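## Task

Rotate the PROGRAM knob so it points at P4. Every other control on the console has to finish exactly as it began, or the attempt fails. The console sits loose on the table: if it is raised or tilted visibly and then falls back, points are taken off. The knob must stay at P4 by itself after the robot lets go.

## Robot and tools

ROBOT AND FRAME. Two arms, left_arm and right_arm, each ending in a two-finger gripper. All positions use one scene frame: origin on the table surface midway between the arms, +x out across the table, +z up, and left_arm mounted on the +y side. The arm names do not match left or right in the camera pictures. Reported hand positions can be slightly off, more so at long reach.

GRIPPER GEOMETRY. Fingers point along the gripper's own +z axis and close along its x axis. The reported end-effector point lies between the finger pads; fingertips extend 17.5 mm past it. Pure rotations pivot about that point, which is offset 25 mm toward the gripper's -y from the last joint axis. A flat block protrudes about 9 cm toward -y and rotates with the gripper, so watch it near the console.

THE 20-NUMBER ROW. Every motion command is a row of 20 numbers: left x, y, z (metres), left qw, qx, qy, qz (unit quaternion, w first), left gripper position, force_limit, speed; then the same ten for the right arm. Both arms must always be filled in. Position and quaternion are absolute targets for the end-effector point in the scene frame, not offsets. The three gripper values each lie in [-1, 1]. position: +1 fully open (50 mm gap), about -0.65 pads touching, -1 to grip (close until blocked). force_limit per pad: about 20 N at -1, 102 N at 0, 185 N at +1 (actual grip up to ~17% more). speed of the gap: 20 mm/s at -1, 85 at 0, 150 at +1. A new force_limit or speed only applies after position changes by at least 0.01. To leave a gripper alone, repeat its previous three values; 0 is a real command. To keep an arm still, resend its last reported pose unchanged; to keep an orientation, resend the same quaternion each time rather than the drifted reported one.

execute_actions(actions): a list of actions; each action is a list of up to 15 rows, one row per 1/30 s control step; if fewer than 15, the last row is held for the remaining steps. An empty list just returns the current state and images. A target more than 0.6 m from a gripper's current position along any of its axes gets that action refused for both arms; a malformed action, or a first action failing this check, rejects the whole call. Each step, the commanded pose is clipped to within 100 mm and 16 degrees of the measured pose, and motion trails commands by about 0.17 s, so distant targets need several actions. Inverse kinematics favours position over orientation.

move(target, speed, stop_force, blocking): target is one 20-number row of absolute poses; both grippers travel in straight lines, finishing together, over 0.5 to 10 s. speed is the top path speed in m/s, 0.002 to 0.5 (default 0.25), with rotation capped at twice that in rad/s. Paths ignore obstacles and the other arm. stop_force (N, 14 to 160, shared by both arms, not allowed in the first 0.2 s) ends an arm's path when its wrist sensor feels that much extra resistance; that gripper then backs up two steps and holds. Use it only with very slow moves and no rotation, and omit it when pulling away from something being pressed. blocking=false returns after 0.5 s while motion continues (not combinable with stop_force); then use wait or stop before new commands. The result adds a move: line with each arm's ending (done, off_target, moving, held, fault, contact) and limits used (paced = pose clipped; held = some steps blocked), plus distance to target.

wait(seconds): 0 to 10; lets time pass holding the last command; returns early if a move ends. stop(): brakes a running move; fingers keep going. zoom_image(camera, region): camera is cam_high, cam_low, cam_left_wrist or cam_right_wrist; region [x0, y0, x1, y1] in that image's pixels, origin top-left, at most 504 by 504. Full images are cam_high and cam_low 896x504, wrist cameras 504x504. Calibration (intrinsics and world-to-camera transforms) is provided for projecting points. finished_scene(scene): ends scene 1 or 2 irrevocably and reports success; the goal must already hold on its own.

RESULT LINES. Each arm's pose and velocities; Hand target lines (where the controller is now heading); 'pose unreachable' when the clearance check altered a command; Wrist force and Wrist torque in the gripper's own axes (offset up to ~10 N, noise ~3.7 N, saturates near 200 N; a press reads as force pointing back into the arm). object_status: 0 moving, 1 blocked while opening, 2 blocked while closing (holding), 3 reached target or pads met. Opening in mm is about (250 - position_measured) x 0.202. MOTOR HOT appears at 70 °C; at 85 °C an OVER-TEMPERATURE FAULT brakes the arm for a long while.

CAUTIONS. The arms are stiff: driving even slightly into a rigid surface can fault. An external force of 150 N anywhere on an arm, or joint torque at its limit (686, 686, 402, 99.5, 99.5, 99.5 N m from base outward), halts that arm for 10 s and drops the rest of the call. Approach knobs and switches slowly, use modest targets past contact, and avoid lifting, tipping or shoving the loose console. Do not touch other controls, do not let the arms collide or press on each other, and never knock anything off the table.

Each tool is called after "Request:" as name(argument=value, ...), one argument or row to a line, values as JSON.

## Session

Request:
execute_actions(
  actions=[],
)

Scene clock: 0.00 s.
left_arm: end_effector_position=(+0.3841, +0.5280, +0.2985) position_measured=3 object_status=3 end_effector_quat_wxyz=(+0.111, +0.117, +0.977, +0.140) end_effector_velocity=(+0.001, +0.000, +0.000) end_effector_angular_velocity=(+0.001, -0.001, +0.001) | right_arm: end_effector_position=(+0.3075, -0.0366, +0.1604) position_measured=3 object_status=3 end_effector_quat_wxyz=(-0.268, -0.199, +0.884, +0.326) end_effector_velocity=(-0.001, +0.000, +0.001) end_effector_angular_velocity=(+0.002, +0.000, +0.001)
Joint positions: left_arm=[-1.274 -2.135  2.574 -1.89  -1.231 -2.469] | right_arm=[ 4.5   -2.016 -2.313  0.045  2.356 -0.531]
Joint velocities: left_arm=[ 0.001 -0.    -0.     0.001  0.001 -0.   ] | right_arm=[ 0.001  0.001  0.    -0.     0.001  0.   ]
Wrist force (N, on the end effector, along its own x y z axes, offset not removed): no reading
Wrist torque (N m, same axes, about the end effector's origin, offset not removed): no reading
Hand target (left_arm): +0.384, +0.528, +0.298; +0.111, +0.117, +0.977, +0.140
Hand target (right_arm): +0.307, -0.037, +0.160; -0.268, -0.199, +0.884, +0.326

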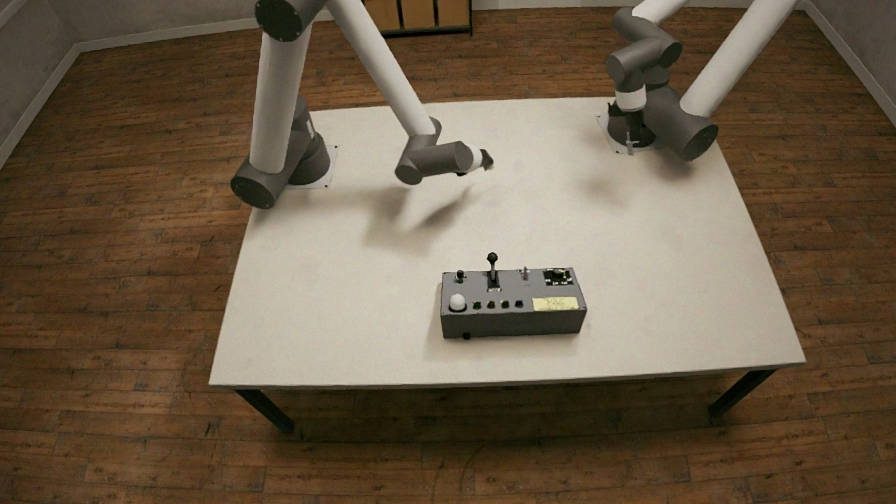

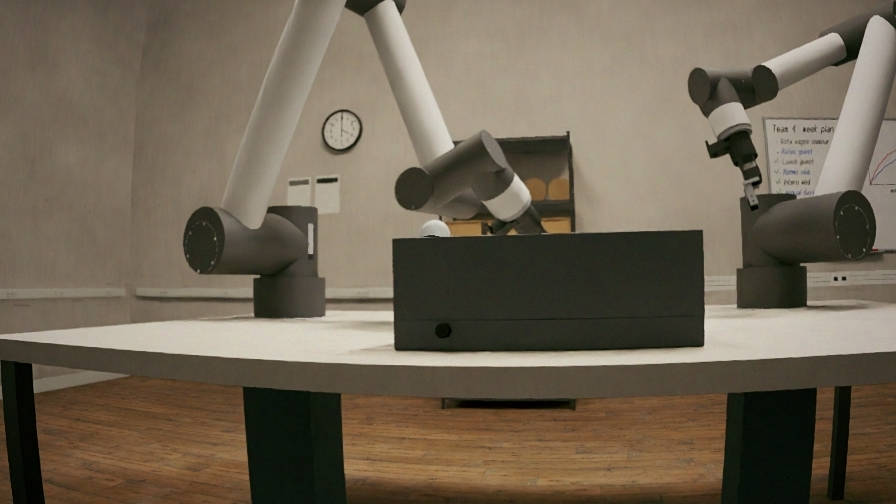

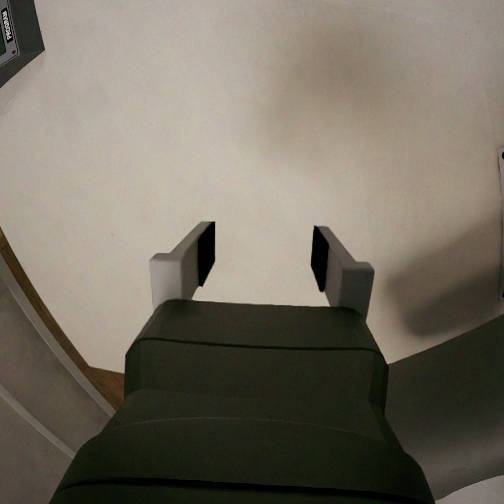

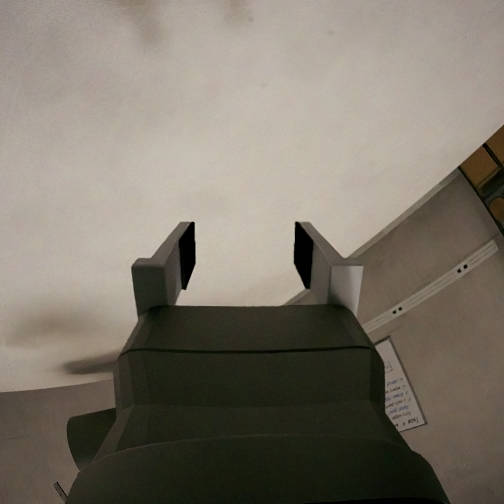

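Request:
zoom_image(
  camera="cam_high",
  region=[430, 240, 600, 345],
)

Region (430, 240, 600, 345) of cam_high's 896x504 image, scaled by 2.965, with more detail than that image has; it fills the top 311 rows of this view, and the rest is white.

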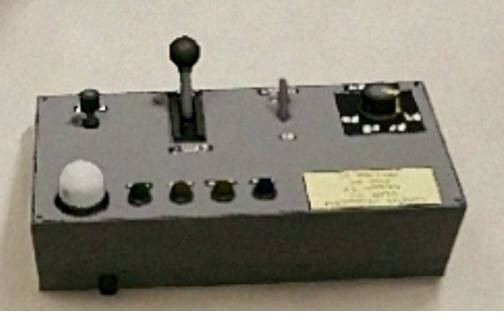

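Request:
move(
  target=[0.80,0.25,0.36,0,0.707,-0.707,0,1,0,0,0.3075,-0.0366,0.1604,-0.268,-0.199,0.884,0.326,1,0,0],
  speed=0.4,
)

Scene clock: 14.33 s.
left_arm: end_effector_position=(+0.8000, +0.2505, +0.3608) position_measured=3 object_status=3 end_effector_quat_wxyz=(+0.000, -0.707, +0.707, -0.000) end_effector_velocity=(+0.003, -0.001, +0.001) end_effector_angular_velocity=(-0.001, -0.002, +0.009) | right_arm: end_effector_position=(+0.3075, -0.0366, +0.1604) position_measured=3 object_status=3 end_effector_quat_wxyz=(-0.268, -0.199, +0.884, +0.326) end_effector_velocity=(-0.000, -0.000, +0.001) end_effector_angular_velocity=(+0.001, +0.000, +0.000)
Joint positions: left_arm=[-0.879 -1.431  1.974 -2.115 -1.571 -3.862] | right_arm=[ 4.499 -2.016 -2.313  0.045  2.356 -0.532]
Joint velocities: left_arm=[ 0.001  0.002 -0.003 -0.001  0.001 -0.008] | right_arm=[-0.     0.001 -0.     0.     0.    -0.   ]
Wrist force (N, on the end effector, along its own x y z axes, offset not removed): left_arm=[3.9 5.7 4.4] | right_arm=[-3.2 -10.4 -9.2]
Wrist torque (N m, same axes, about the end effector's origin, offset not removed): left_arm=[1.66 -0.53 0.05] | right_arm=[-2.10 0.30 -0.41]
Hand target (left_arm): +0.800, +0.250, +0.361; -0.000, +0.707, -0.707, +0.000
Hand target (right_arm): +0.308, -0.037, +0.160; -0.268, -0.199, +0.884, +0.326
Off the commanded pose (left_arm): 0.001 m, 0 deg.
Off the commanded pose (right_arm): 0.000 m, 0 deg.
move: done
camera_calibration (this result's frames):
cam_left_wrist: T_world_to_cam=[[0.00104062, -0.998476, -0.0551816, 0.276133], [-0.960336, -0.0163849, 0.278364, 0.675303], [-0.278844, 0.0527032, -0.958889, 0.705344], [0, 0, 0, 1]] pos_world=[0.844912, 0.249603, 0.503604]
cam_right_wrist: T_world_to_cam=[[-0.763053, -0.532372, 0.36651, 0.156175], [0.018812, 0.548525, 0.835923, -0.125226], [-0.646062, 0.644748, -0.408538, 0.437451], [0, 0, 0, 1]] pos_world=[0.404145, -0.130213, 0.226155]

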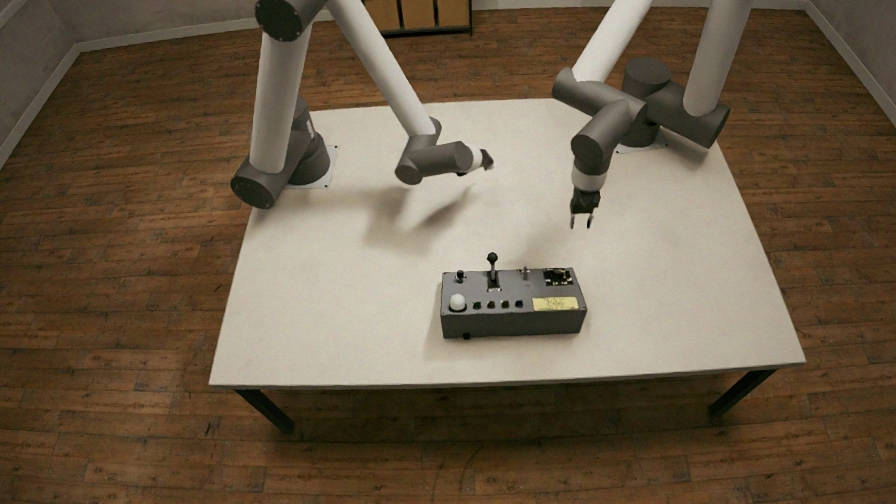

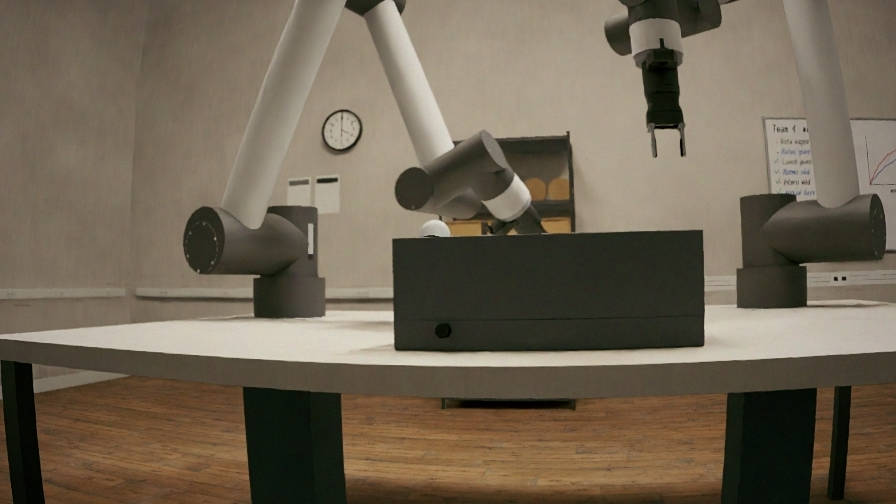

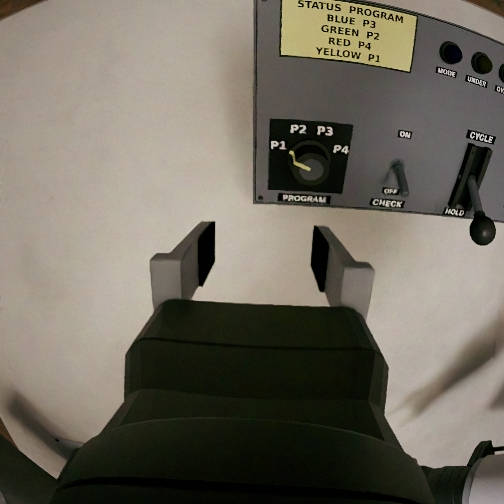

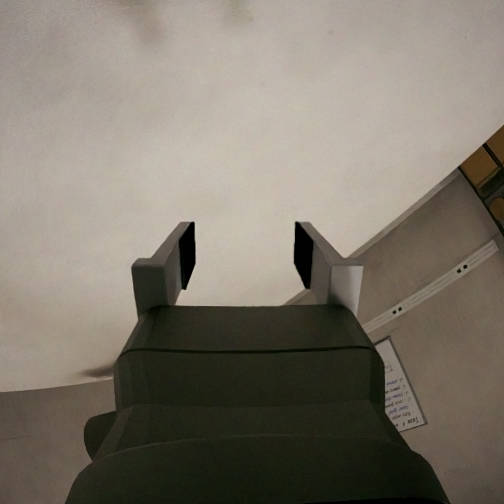

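Request:
zoom_image(
  camera="cam_left_wrist",
  region=[240, 90, 420, 230],
)

Region (240, 90, 420, 230) of cam_left_wrist's 504x504 image, scaled by 2.800, with more detail than that image has.

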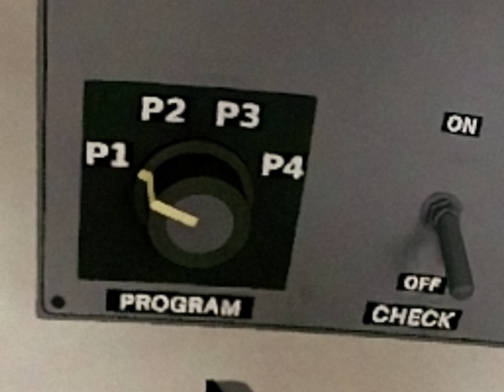

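Request:
move(
  target=[0.786,0.198,0.245,-0.1228,0.6964,-0.6964,0.1228,1,0,0,0.3075,-0.0366,0.1604,-0.268,-0.199,0.884,0.326,1,0,0],
  speed=0.3,
)

Scene clock: 36.03 s.
left_arm: end_effector_position=(+0.7862, +0.1981, +0.2451) position_measured=3 object_status=3 end_effector_quat_wxyz=(+0.123, -0.696, +0.696, -0.122) end_effector_velocity=(+0.000, -0.002, -0.002) end_effector_angular_velocity=(-0.003, -0.007, -0.001) | right_arm: end_effector_position=(+0.3075, -0.0366, +0.1604) position_measured=3 object_status=3 end_effector_quat_wxyz=(-0.268, -0.199, +0.884, +0.326) end_effector_velocity=(-0.000, -0.001, +0.000) end_effector_angular_velocity=(-0.000, +0.000, +0.000)
Joint positions: left_arm=[-1.032 -1.359  2.208 -2.649 -1.306 -3.985] | right_arm=[ 4.499 -2.016 -2.313  0.045  2.356 -0.532]
Joint velocities: left_arm=[-0.003  0.003  0.004 -0.013  0.004 -0.001] | right_arm=[ 0.     0.001 -0.001 -0.    -0.     0.   ]
Wrist force (N, on the end effector, along its own x y z axes, offset not removed): left_arm=[2.8 5.5 2.6] | right_arm=[-0.6 -12.7 -2.0]
Wrist torque (N m, same axes, about the end effector's origin, offset not removed): left_arm=[1.63 -0.39 0.02] | right_arm=[-2.46 -0.11 -0.33]
Hand target (left_arm): +0.786, +0.198, +0.245; -0.123, +0.696, -0.696, +0.123
Hand target (right_arm): +0.308, -0.037, +0.160; -0.268, -0.199, +0.884, +0.326
Off the commanded pose (left_arm): 0.000 m, 0 deg.
Off the commanded pose (right_arm): 0.000 m, 0 deg.
move: done
camera_calibration (this result's frames):
cam_left_wrist: T_world_to_cam=[[0.0207011, -0.998461, -0.0514596, 0.201018], [-0.997694, -0.0173029, -0.0656265, 0.80729], [0.0646351, 0.0526995, -0.996516, 0.332519], [0, 0, 0, 1]] pos_world=[0.779775, 0.197154, 0.394685]
cam_right_wrist: T_world_to_cam=[[-0.763053, -0.532372, 0.36651, 0.156175], [0.0188122, 0.548524, 0.835923, -0.125226], [-0.646062, 0.644749, -0.408538, 0.437451], [0, 0, 0, 1]] pos_world=[0.404146, -0.130213, 0.226155]

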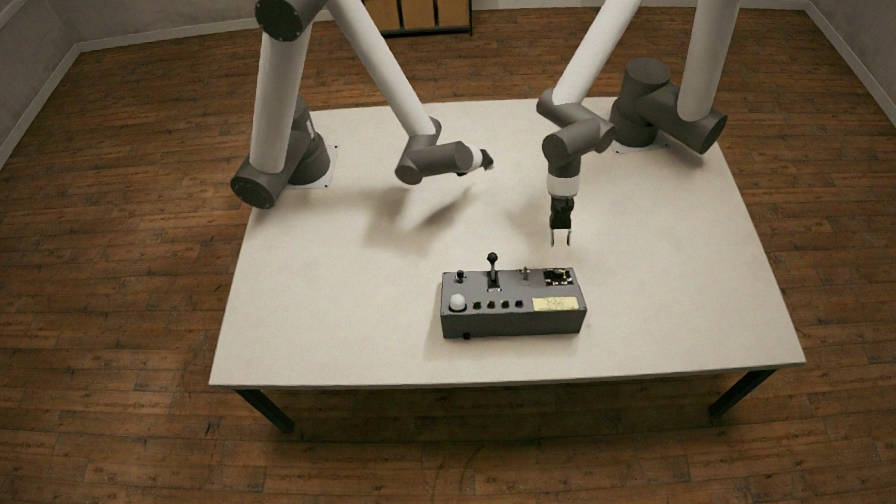

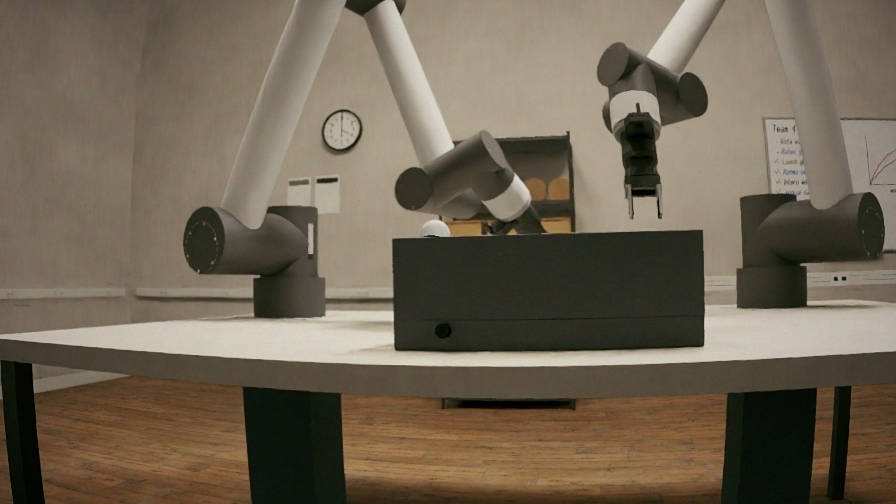

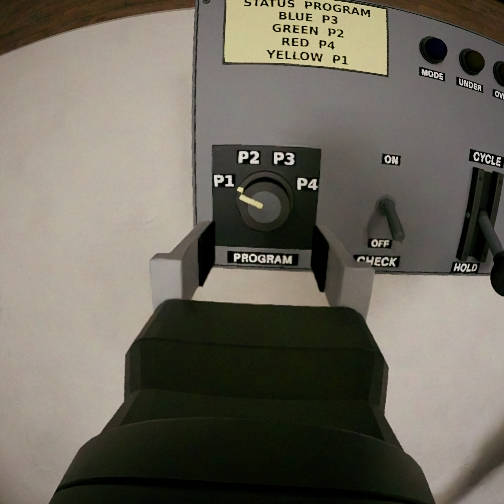

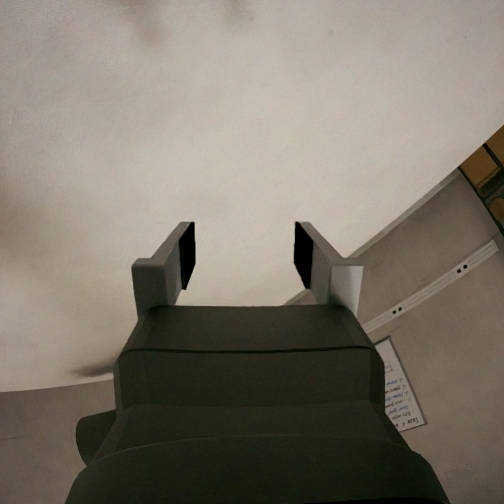

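Request:
zoom_image(
  camera="cam_left_wrist",
  region=[180, 130, 348, 290],
)

Region (180, 130, 348, 290) of cam_left_wrist's 504x504 image, scaled by 3.000, with more detail than that image has; it fills the top 480 rows of this view, and the rest is white.

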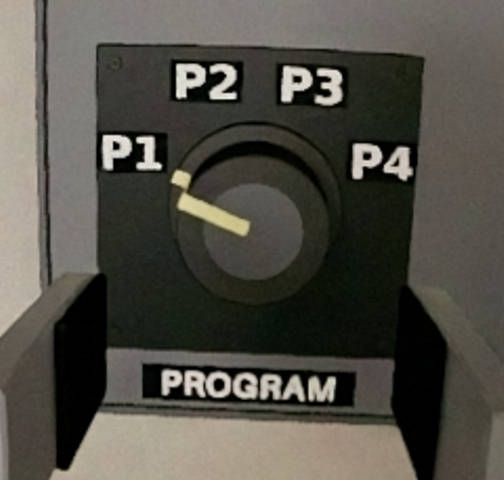

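Request:
move(
  target=[0.8132,0.200,0.1657,-0.1530,0.6904,-0.6904,0.1530,1,0,0,0.3075,-0.0366,0.1604,-0.268,-0.199,0.884,0.326,1,0,0],
  speed=0.15,
)

Request:
zoom_image(
  camera="cam_left_wrist",
  region=[160, 110, 370, 310],
)

Scene clock: 60.53 s.
left_arm: end_effector_position=(+0.8131, +0.2000, +0.1660) position_measured=3 object_status=3 end_effector_quat_wxyz=(+0.153, -0.690, +0.690, -0.153) end_effector_velocity=(+0.002, +0.001, -0.003) end_effector_angular_velocity=(-0.001, -0.003, +0.000) | right_arm: end_effector_position=(+0.3075, -0.0366, +0.1604) position_measured=3 object_status=3 end_effector_quat_wxyz=(-0.268, -0.199, +0.884, +0.326) end_effector_velocity=(-0.001, -0.000, -0.000) end_effector_angular_velocity=(+0.000, +0.001, +0.001)
Joint positions: left_arm=[-1.031 -1.237  2.258 -2.883 -1.241 -3.966] | right_arm=[ 4.499 -2.016 -2.313  0.045  2.356 -0.532]
Joint velocities: left_arm=[ 0.001  0.005  0.001 -0.009  0.002  0.001] | right_arm=[ 0.    -0.    -0.     0.     0.001  0.   ]
Wrist force (N, on the end effector, along its own x y z axes, offset not removed): left_arm=[3.5 3.7 3.7] | right_arm=[-1.1 -8.8 -5.6]
Wrist torque (N m, same axes, about the end effector's origin, offset not removed): left_arm=[1.28 -0.39 0.10] | right_arm=[-1.58 -0.08 -0.56]
Hand target (left_arm): +0.813, +0.200, +0.166; -0.153, +0.690, -0.690, +0.153
Hand target (right_arm): +0.308, -0.037, +0.160; -0.268, -0.199, +0.884, +0.326
Off the commanded pose (left_arm): 0.000 m, 0 deg.
Off the commanded pose (right_arm): 0.000 m, 0 deg.
move: done
camera_calibration (this result's frames):
cam_left_wrist: T_world_to_cam=[[0.0252413, -0.998463, -0.0493316, 0.19424], [-0.988108, -0.0174316, -0.152769, 0.835694], [0.151675, 0.0526011, -0.98703, 0.179523], [0, 0, 0, 1]] pos_world=[0.793624, 0.199066, 0.314445]
cam_right_wrist: T_world_to_cam=[[-0.763053, -0.532372, 0.36651, 0.156175], [0.0188124, 0.548524, 0.835923, -0.125226], [-0.646062, 0.644749, -0.408538, 0.437451], [0, 0, 0, 1]] pos_world=[0.404146, -0.130213, 0.226155]

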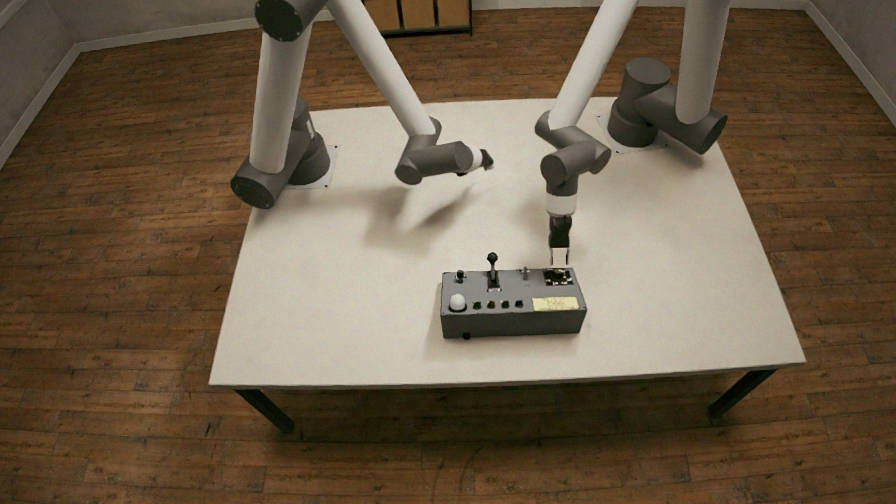

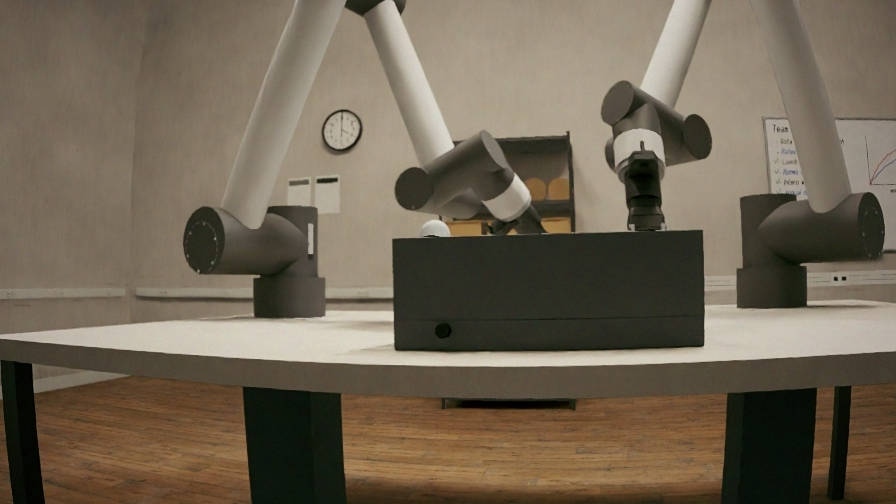

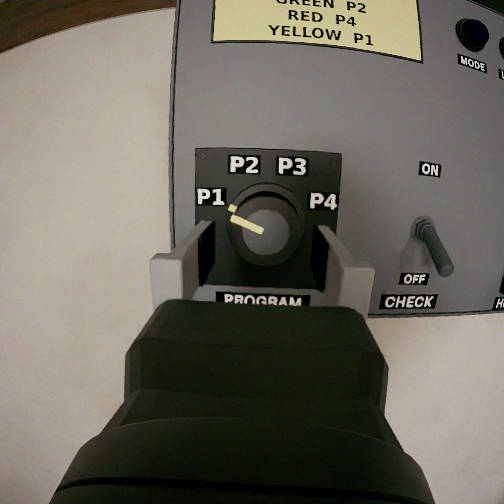

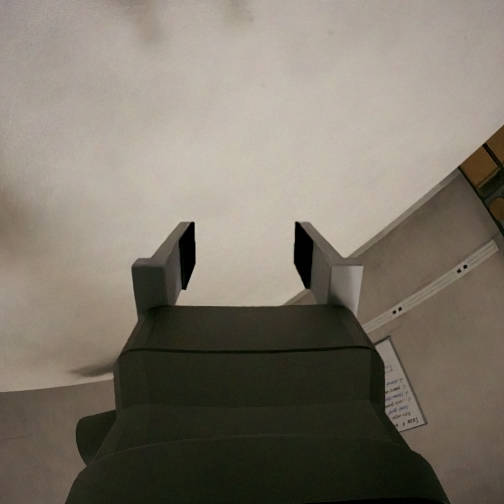

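Region (160, 110, 370, 310) of cam_left_wrist's 504x504 image, scaled by 2.400, with more detail than that image has; it fills the top 480 rows of this view, and the rest is white.

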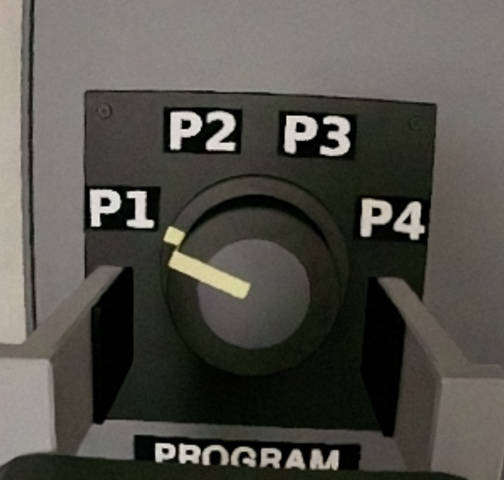

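Request:
move(
  target=[0.8309,0.1997,0.1315,-0.1530,0.6904,-0.6904,0.1530,1,0,0,0.3075,-0.0366,0.1604,-0.268,-0.199,0.884,0.326,1,0,0],
  speed=0.03,
  stop_force=20,
)

Request:
zoom_image(
  camera="cam_left_wrist",
  region=[160, 110, 370, 310],
)

Scene clock: 71.37 s.
left_arm: end_effector_position=(+0.8308, +0.1997, +0.1318) position_measured=3 object_status=3 end_effector_quat_wxyz=(+0.153, -0.690, +0.690, -0.153) end_effector_velocity=(+0.002, +0.001, -0.002) end_effector_angular_velocity=(+0.000, -0.002, +0.001) | right_arm: end_effector_position=(+0.3075, -0.0366, +0.1604) position_measured=3 object_status=3 end_effector_quat_wxyz=(-0.268, -0.199, +0.884, +0.326) end_effector_velocity=(+0.001, +0.000, +0.001) end_effector_angular_velocity=(+0.001, -0.001, -0.001)
Joint positions: left_arm=[-1.015 -1.18   2.25  -2.937 -1.246 -3.95 ] | right_arm=[ 4.499 -2.016 -2.313  0.045  2.356 -0.532]
Joint velocities: left_arm=[ 0.002  0.004 -0.001 -0.004  0.001  0.001] | right_arm=[-0.001  0.001 -0.     0.    -0.001 -0.   ]
Wrist force (N, on the end effector, along its own x y z axes, offset not removed): left_arm=[4.0 8.5 -0.5] | right_arm=[-2.3 -10.4 -2.1]
Wrist torque (N m, same axes, about the end effector's origin, offset not removed): left_arm=[2.08 -0.58 -0.04] | right_arm=[-1.86 0.27 -0.36]
Hand target (left_arm): +0.831, +0.200, +0.132; -0.153, +0.690, -0.690, +0.153
Hand target (right_arm): +0.308, -0.037, +0.160; -0.268, -0.199, +0.884, +0.326
Off the commanded pose (left_arm): 0.000 m, 0 deg.
Off the commanded pose (right_arm): 0.000 m, 0 deg.
move: done
camera_calibration (this result's frames):
cam_left_wrist: T_world_to_cam=[[0.0252761, -0.998467, -0.0492385, 0.191805], [-0.988049, -0.0174599, -0.153151, 0.847899], [0.152056, 0.0525211, -0.986975, 0.142764], [0, 0, 0, 1]] pos_world=[0.811209, 0.198817, 0.280205]
cam_right_wrist: T_world_to_cam=[[-0.763053, -0.532372, 0.36651, 0.156175], [0.0188124, 0.548525, 0.835923, -0.125226], [-0.646062, 0.644749, -0.408538, 0.437451], [0, 0, 0, 1]] pos_world=[0.404146, -0.130213, 0.226155]

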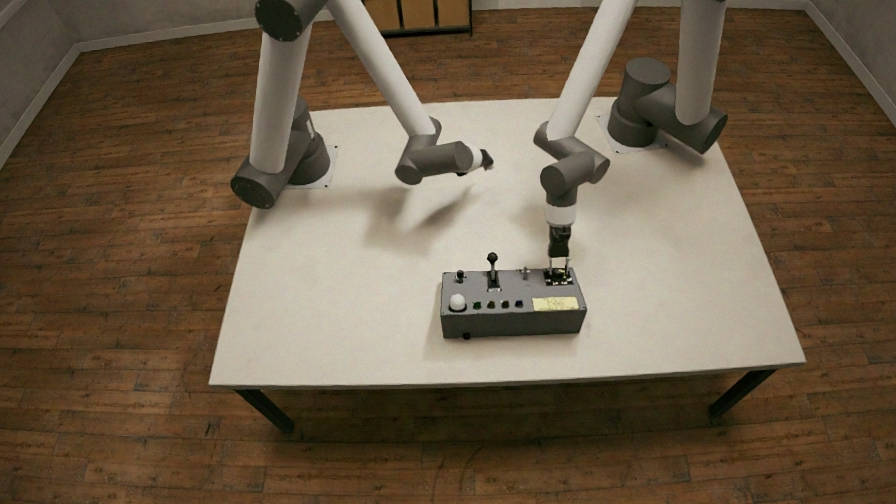

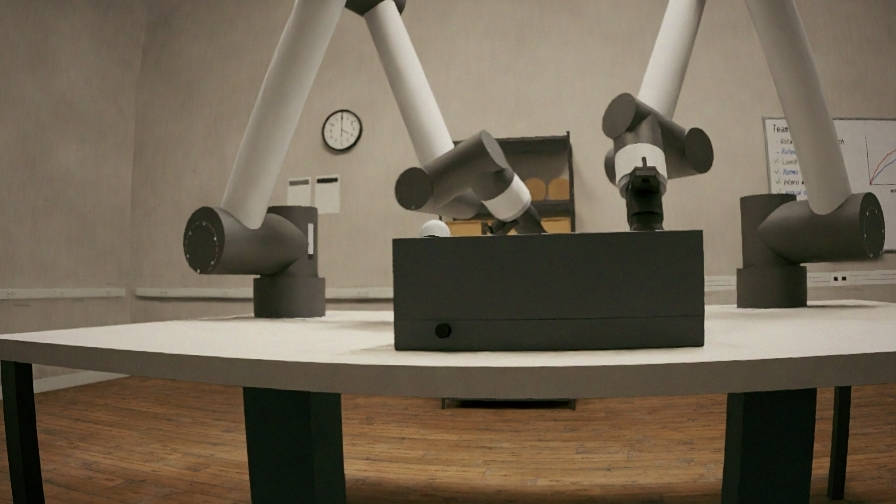

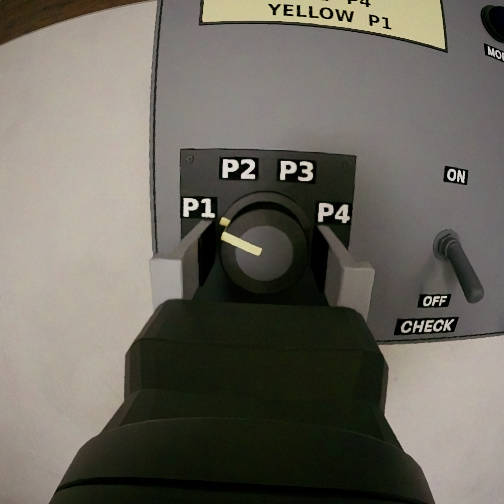

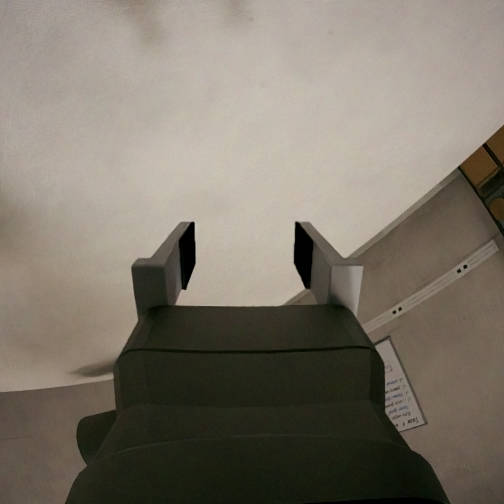

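Region (160, 110, 370, 310) of cam_left_wrist's 504x504 image, scaled by 2.400, with more detail than that image has; it fills the top 480 rows of this view, and the rest is white.

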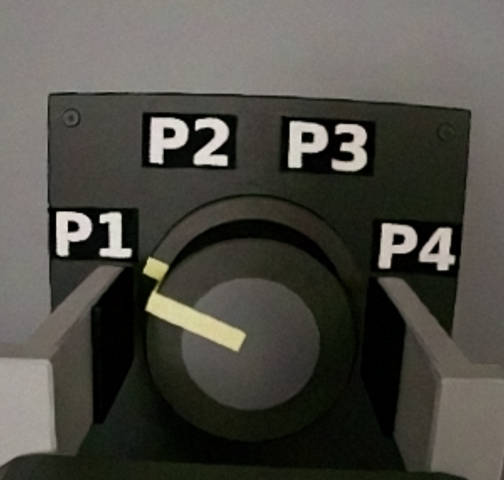

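Request:
move(
  target=[0.8330,0.1998,0.1250,-0.1530,0.6904,-0.6904,0.1530,1,0,0,0.3075,-0.0366,0.1604,-0.268,-0.199,0.884,0.326,1,0,0],
  speed=0.008,
  stop_force=15,
)

Request:
move(
  target=[0.8330,0.1998,0.1250,-0.1530,0.6904,-0.6904,0.1530,-1,-0.5,-0.7,0.3075,-0.0366,0.1604,-0.268,-0.199,0.884,0.326,1,0,0],
  speed=0.008,
)

Request:
zoom_image(
  camera="cam_left_wrist",
  region=[160, 110, 370, 310],
)

Scene clock: 81.63 s.
left_arm: end_effector_position=(+0.8329, +0.1998, +0.1252) position_measured=3 object_status=3 end_effector_quat_wxyz=(+0.153, -0.690, +0.690, -0.153) end_effector_velocity=(+0.002, +0.002, -0.002) end_effector_angular_velocity=(-0.000, -0.001, +0.002) | right_arm: end_effector_position=(+0.3075, -0.0366, +0.1604) position_measured=3 object_status=3 end_effector_quat_wxyz=(-0.268, -0.199, +0.884, +0.326) end_effector_velocity=(-0.000, -0.001, -0.000) end_effector_angular_velocity=(-0.000, +0.000, +0.000)
Joint positions: left_arm=[-1.013 -1.17   2.25  -2.947 -1.246 -3.948] | right_arm=[ 4.499 -2.016 -2.313  0.045  2.356 -0.532]
Joint velocities: left_arm=[ 0.002  0.003  0.    -0.004  0.     0.001] | right_arm=[ 0.     0.001 -0.001  0.     0.    -0.   ]
Wrist force (N, on the end effector, along its own x y z axes, offset not removed): left_arm=[4.3 3.9 1.8] | right_arm=[-6.1 -8.7 -3.5]
Wrist torque (N m, same axes, about the end effector's origin, offset not removed): left_arm=[1.21 -0.63 0.00] | right_arm=[-1.42 0.95 -0.39]
Hand target (left_arm): +0.833, +0.200, +0.125; -0.153, +0.690, -0.690, +0.153
Hand target (right_arm): +0.308, -0.037, +0.160; -0.268, -0.199, +0.884, +0.326
Off the commanded pose (left_arm): 0.000 m, 0 deg.
Off the commanded pose (right_arm): 0.000 m, 0 deg.
move: done
camera_calibration (this result's frames):
cam_left_wrist: T_world_to_cam=[[0.0252742, -0.998467, -0.0492409, 0.191533], [-0.98805, -0.017458, -0.153143, 0.84901], [0.152048, 0.052523, -0.986977, 0.135981], [0, 0, 0, 1]] pos_world=[0.813348, 0.198919, 0.273661]
cam_right_wrist: T_world_to_cam=[[-0.763053, -0.532372, 0.36651, 0.156175], [0.0188121, 0.548524, 0.835923, -0.125226], [-0.646062, 0.644749, -0.408538, 0.437451], [0, 0, 0, 1]] pos_world=[0.404146, -0.130213, 0.226155]

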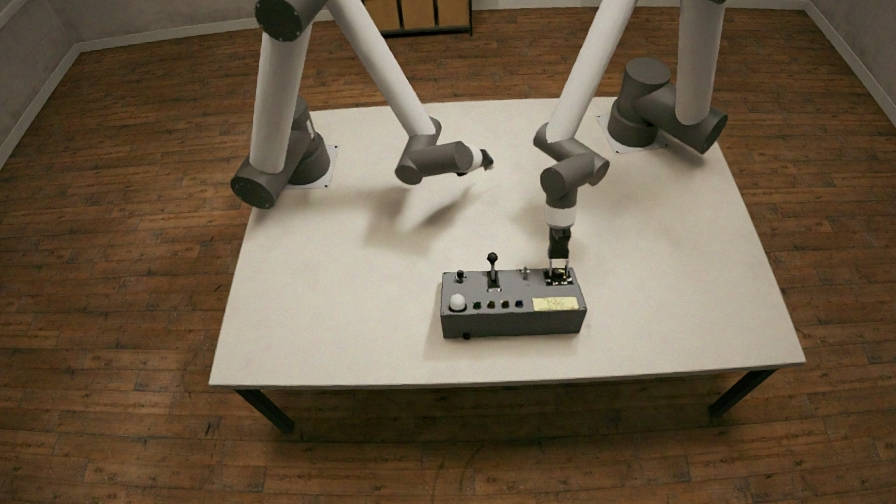

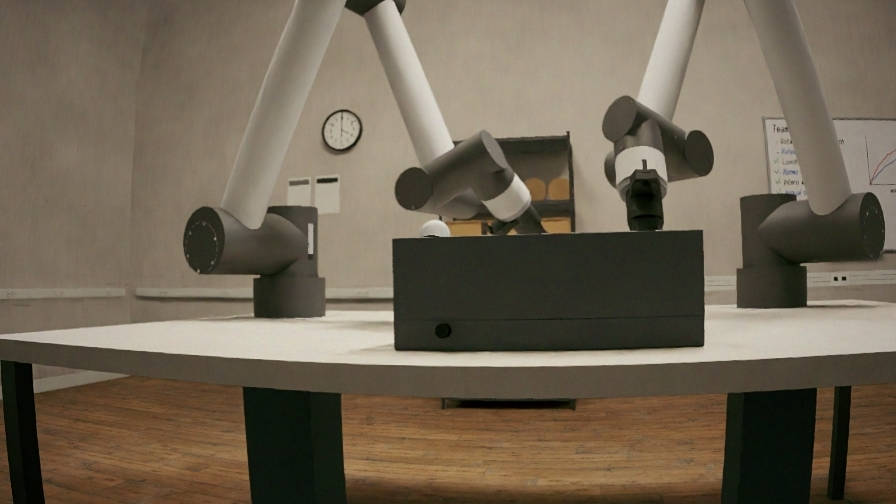

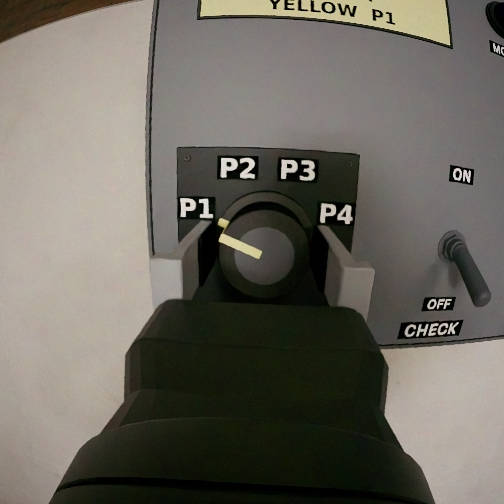

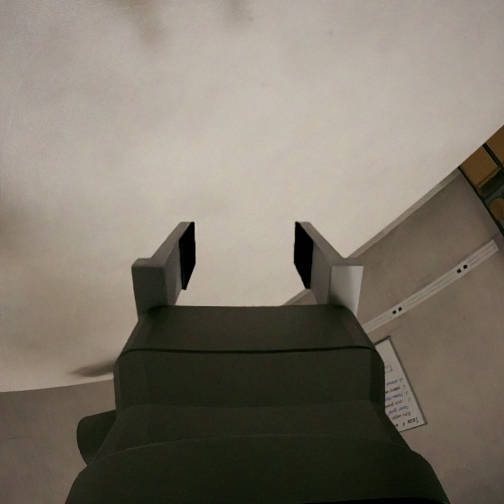

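Scene clock: 82.33 s.
left_arm: end_effector_position=(+0.8330, +0.1997, +0.1251) position_measured=38 object_status=2 end_effector_quat_wxyz=(+0.153, -0.690, +0.690, -0.153) end_effector_velocity=(-0.000, +0.000, -0.000) end_effector_angular_velocity=(+0.001, -0.001, -0.000) | right_arm: end_effector_position=(+0.3075, -0.0366, +0.1604) position_measured=3 object_status=3 end_effector_quat_wxyz=(-0.268, -0.199, +0.884, +0.326) end_effector_velocity=(+0.000, +0.000, -0.001) end_effector_angular_velocity=(-0.001, -0.000, -0.000)
Joint positions: left_arm=[-1.013 -1.17   2.25  -2.948 -1.246 -3.948] | right_arm=[ 4.499 -2.016 -2.313  0.045  2.356 -0.532]
Joint velocities: left_arm=[-0.     0.     0.    -0.     0.001  0.   ] | right_arm=[-0.    -0.001  0.    -0.    -0.    -0.   ]
Wrist force (N, on the end effector, along its own x y z axes, offset not removed): left_arm=[36.2 6.5 0.4] | right_arm=[-1.9 -10.9 -2.4]
Wrist torque (N m, same axes, about the end effector's origin, offset not removed): left_arm=[1.34 -0.72 -0.10] | right_arm=[-2.06 0.22 -0.36]
Hand target (left_arm): +0.833, +0.200, +0.125; -0.153, +0.690, -0.690, +0.153
Hand target (right_arm): +0.308, -0.037, +0.160; -0.268, -0.199, +0.884, +0.326
Off the commanded pose (left_arm): 0.000 m, 0 deg.
Off the commanded pose (right_arm): 0.000 m, 0 deg.
move: done
camera_calibration (this result's frames):
cam_left_wrist: T_world_to_cam=[[0.0252005, -0.998477, -0.0490751, 0.191451], [-0.988048, -0.0174094, -0.15316, 0.849053], [0.152073, 0.0523483, -0.986982, 0.135838], [0, 0, 0, 1]] pos_world=[0.813423, 0.19883, 0.273506]
cam_right_wrist: T_world_to_cam=[[-0.763053, -0.532372, 0.36651, 0.156175], [0.0188123, 0.548524, 0.835923, -0.125226], [-0.646062, 0.644749, -0.408538, 0.437451], [0, 0, 0, 1]] pos_world=[0.404146, -0.130213, 0.226155]

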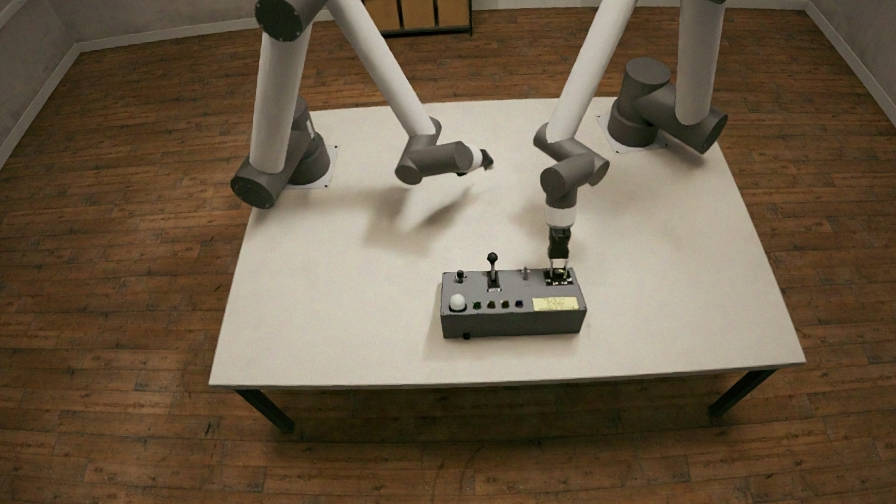

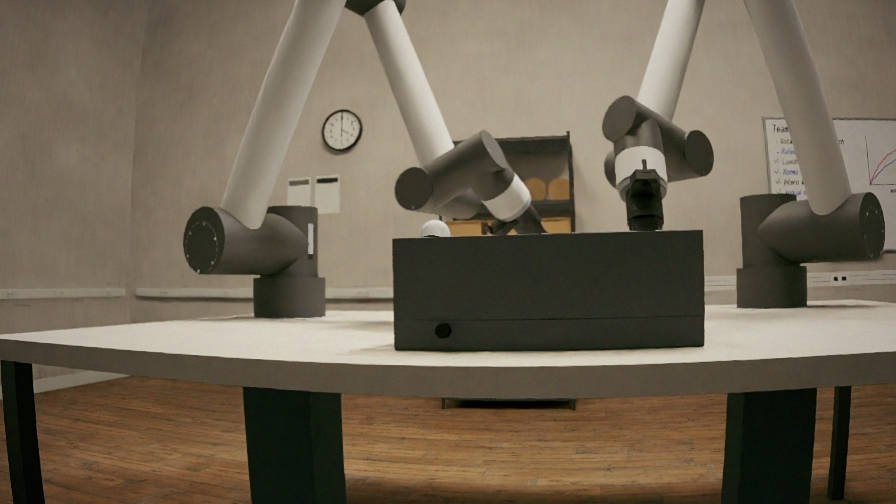

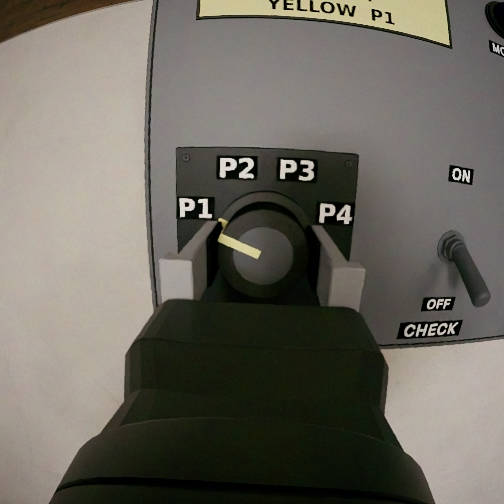

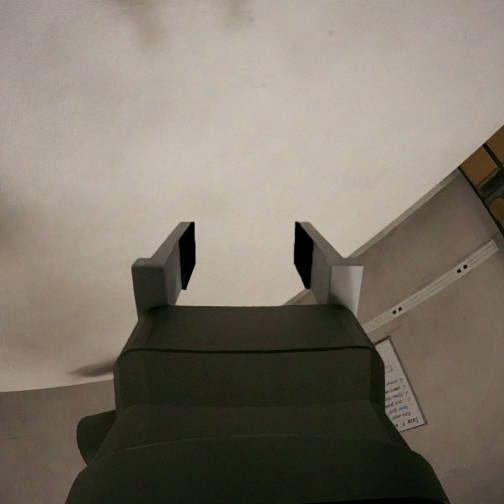

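Region (160, 110, 370, 310) of cam_left_wrist's 504x504 image, scaled by 2.400, with more detail than that image has; it fills the top 480 rows of this view, and the rest is white.

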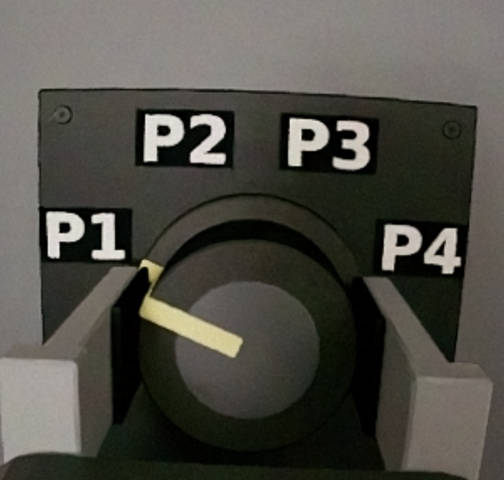

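Request:
move(
  target=[0.8330,0.1995,0.1250,-0.1772,0.5600,-0.7998,0.1241,-1,-0.5,-0.7,0.3075,-0.0366,0.1604,-0.268,-0.199,0.884,0.326,1,0,0],
  speed=0.1,
)

Scene clock: 89.13 s.
left_arm: end_effector_position=(+0.8330, +0.1995, +0.1250) position_measured=38 object_status=2 end_effector_quat_wxyz=(+0.177, -0.561, +0.799, -0.124) end_effector_velocity=(-0.001, +0.000, -0.001) end_effector_angular_velocity=(+0.008, +0.002, -0.014) | right_arm: end_effector_position=(+0.3075, -0.0366, +0.1604) position_measured=3 object_status=3 end_effector_quat_wxyz=(-0.268, -0.199, +0.884, +0.326) end_effector_velocity=(-0.001, -0.001, -0.000) end_effector_angular_velocity=(-0.001, +0.000, +0.000)
Joint positions: left_arm=[-1.005 -1.173  2.255 -2.952 -1.249 -3.593] | right_arm=[ 4.499 -2.016 -2.313  0.045  2.356 -0.532]
Joint velocities: left_arm=[ 0.    -0.     0.     0.002 -0.     0.016] | right_arm=[ 0.001  0.001 -0.001 -0.    -0.001  0.001]
Wrist force (N, on the end effector, along its own x y z axes, offset not removed): left_arm=[46.9 -8.7 -2.6] | right_arm=[-4.4 -11.1 -9.3]
Wrist torque (N m, same axes, about the end effector's origin, offset not removed): left_arm=[0.99 -1.19 -0.16] | right_arm=[-2.26 0.59 -0.40]
Hand target (left_arm): +0.833, +0.199, +0.125; +0.177, -0.560, +0.800, -0.124
Hand target (right_arm): +0.308, -0.037, +0.160; -0.268, -0.199, +0.884, +0.326
Off the commanded pose (left_arm): 0.000 m, 0 deg.
Off the commanded pose (right_arm): 0.000 m, 0 deg.
move: done
camera_calibration (this result's frames):
cam_left_wrist: T_world_to_cam=[[-0.282886, -0.939564, -0.19286, 0.454109], [-0.941478, 0.310425, -0.13136, 0.742095], [0.18329, 0.144413, -0.972394, 0.0895713], [0, 0, 0, 1]] pos_world=[0.810709, 0.183365, 0.272159]
cam_right_wrist: T_world_to_cam=[[-0.763053, -0.532372, 0.36651, 0.156175], [0.0188123, 0.548524, 0.835923, -0.125226], [-0.646062, 0.644749, -0.408538, 0.437451], [0, 0, 0, 1]] pos_world=[0.404146, -0.130213, 0.226155]

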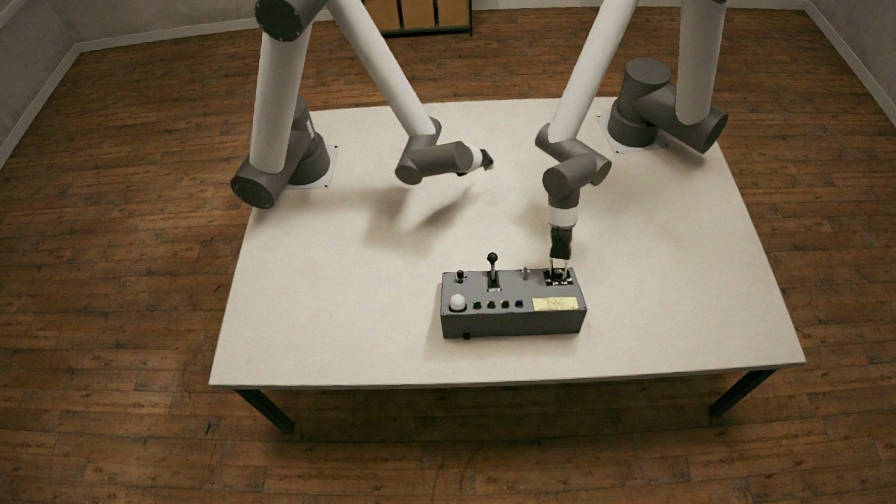

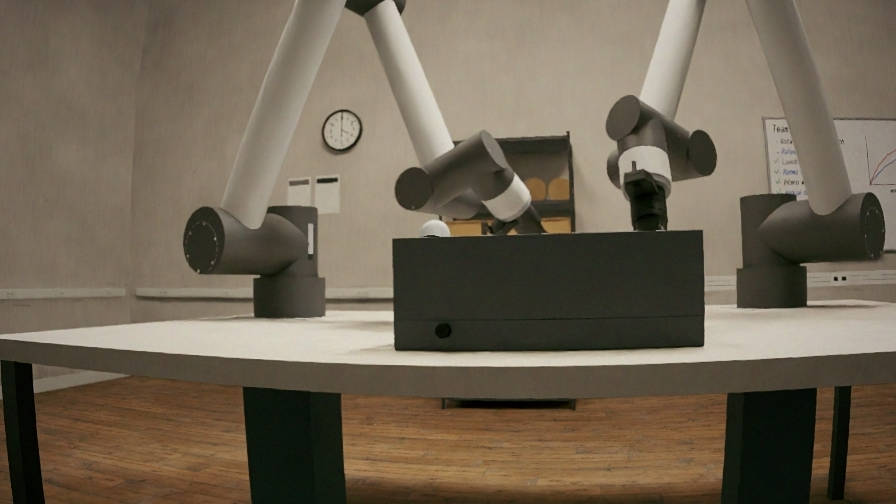

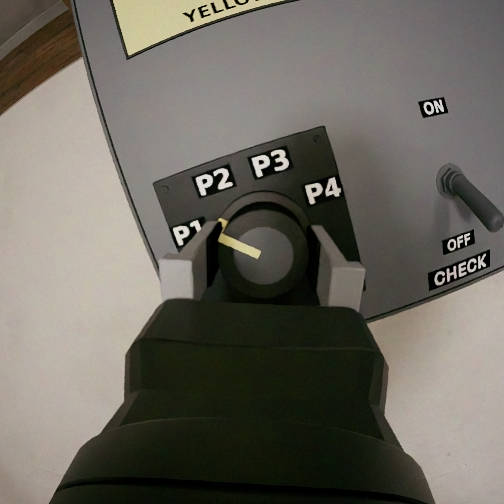

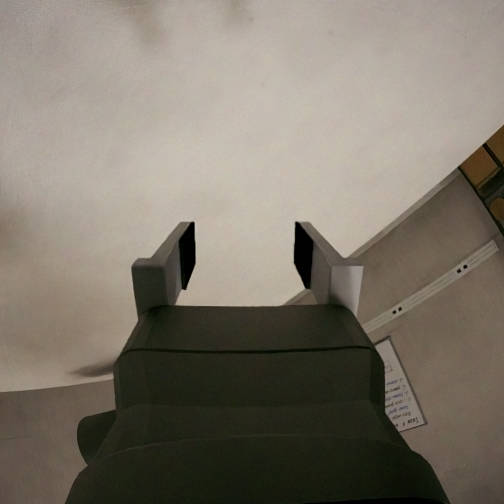

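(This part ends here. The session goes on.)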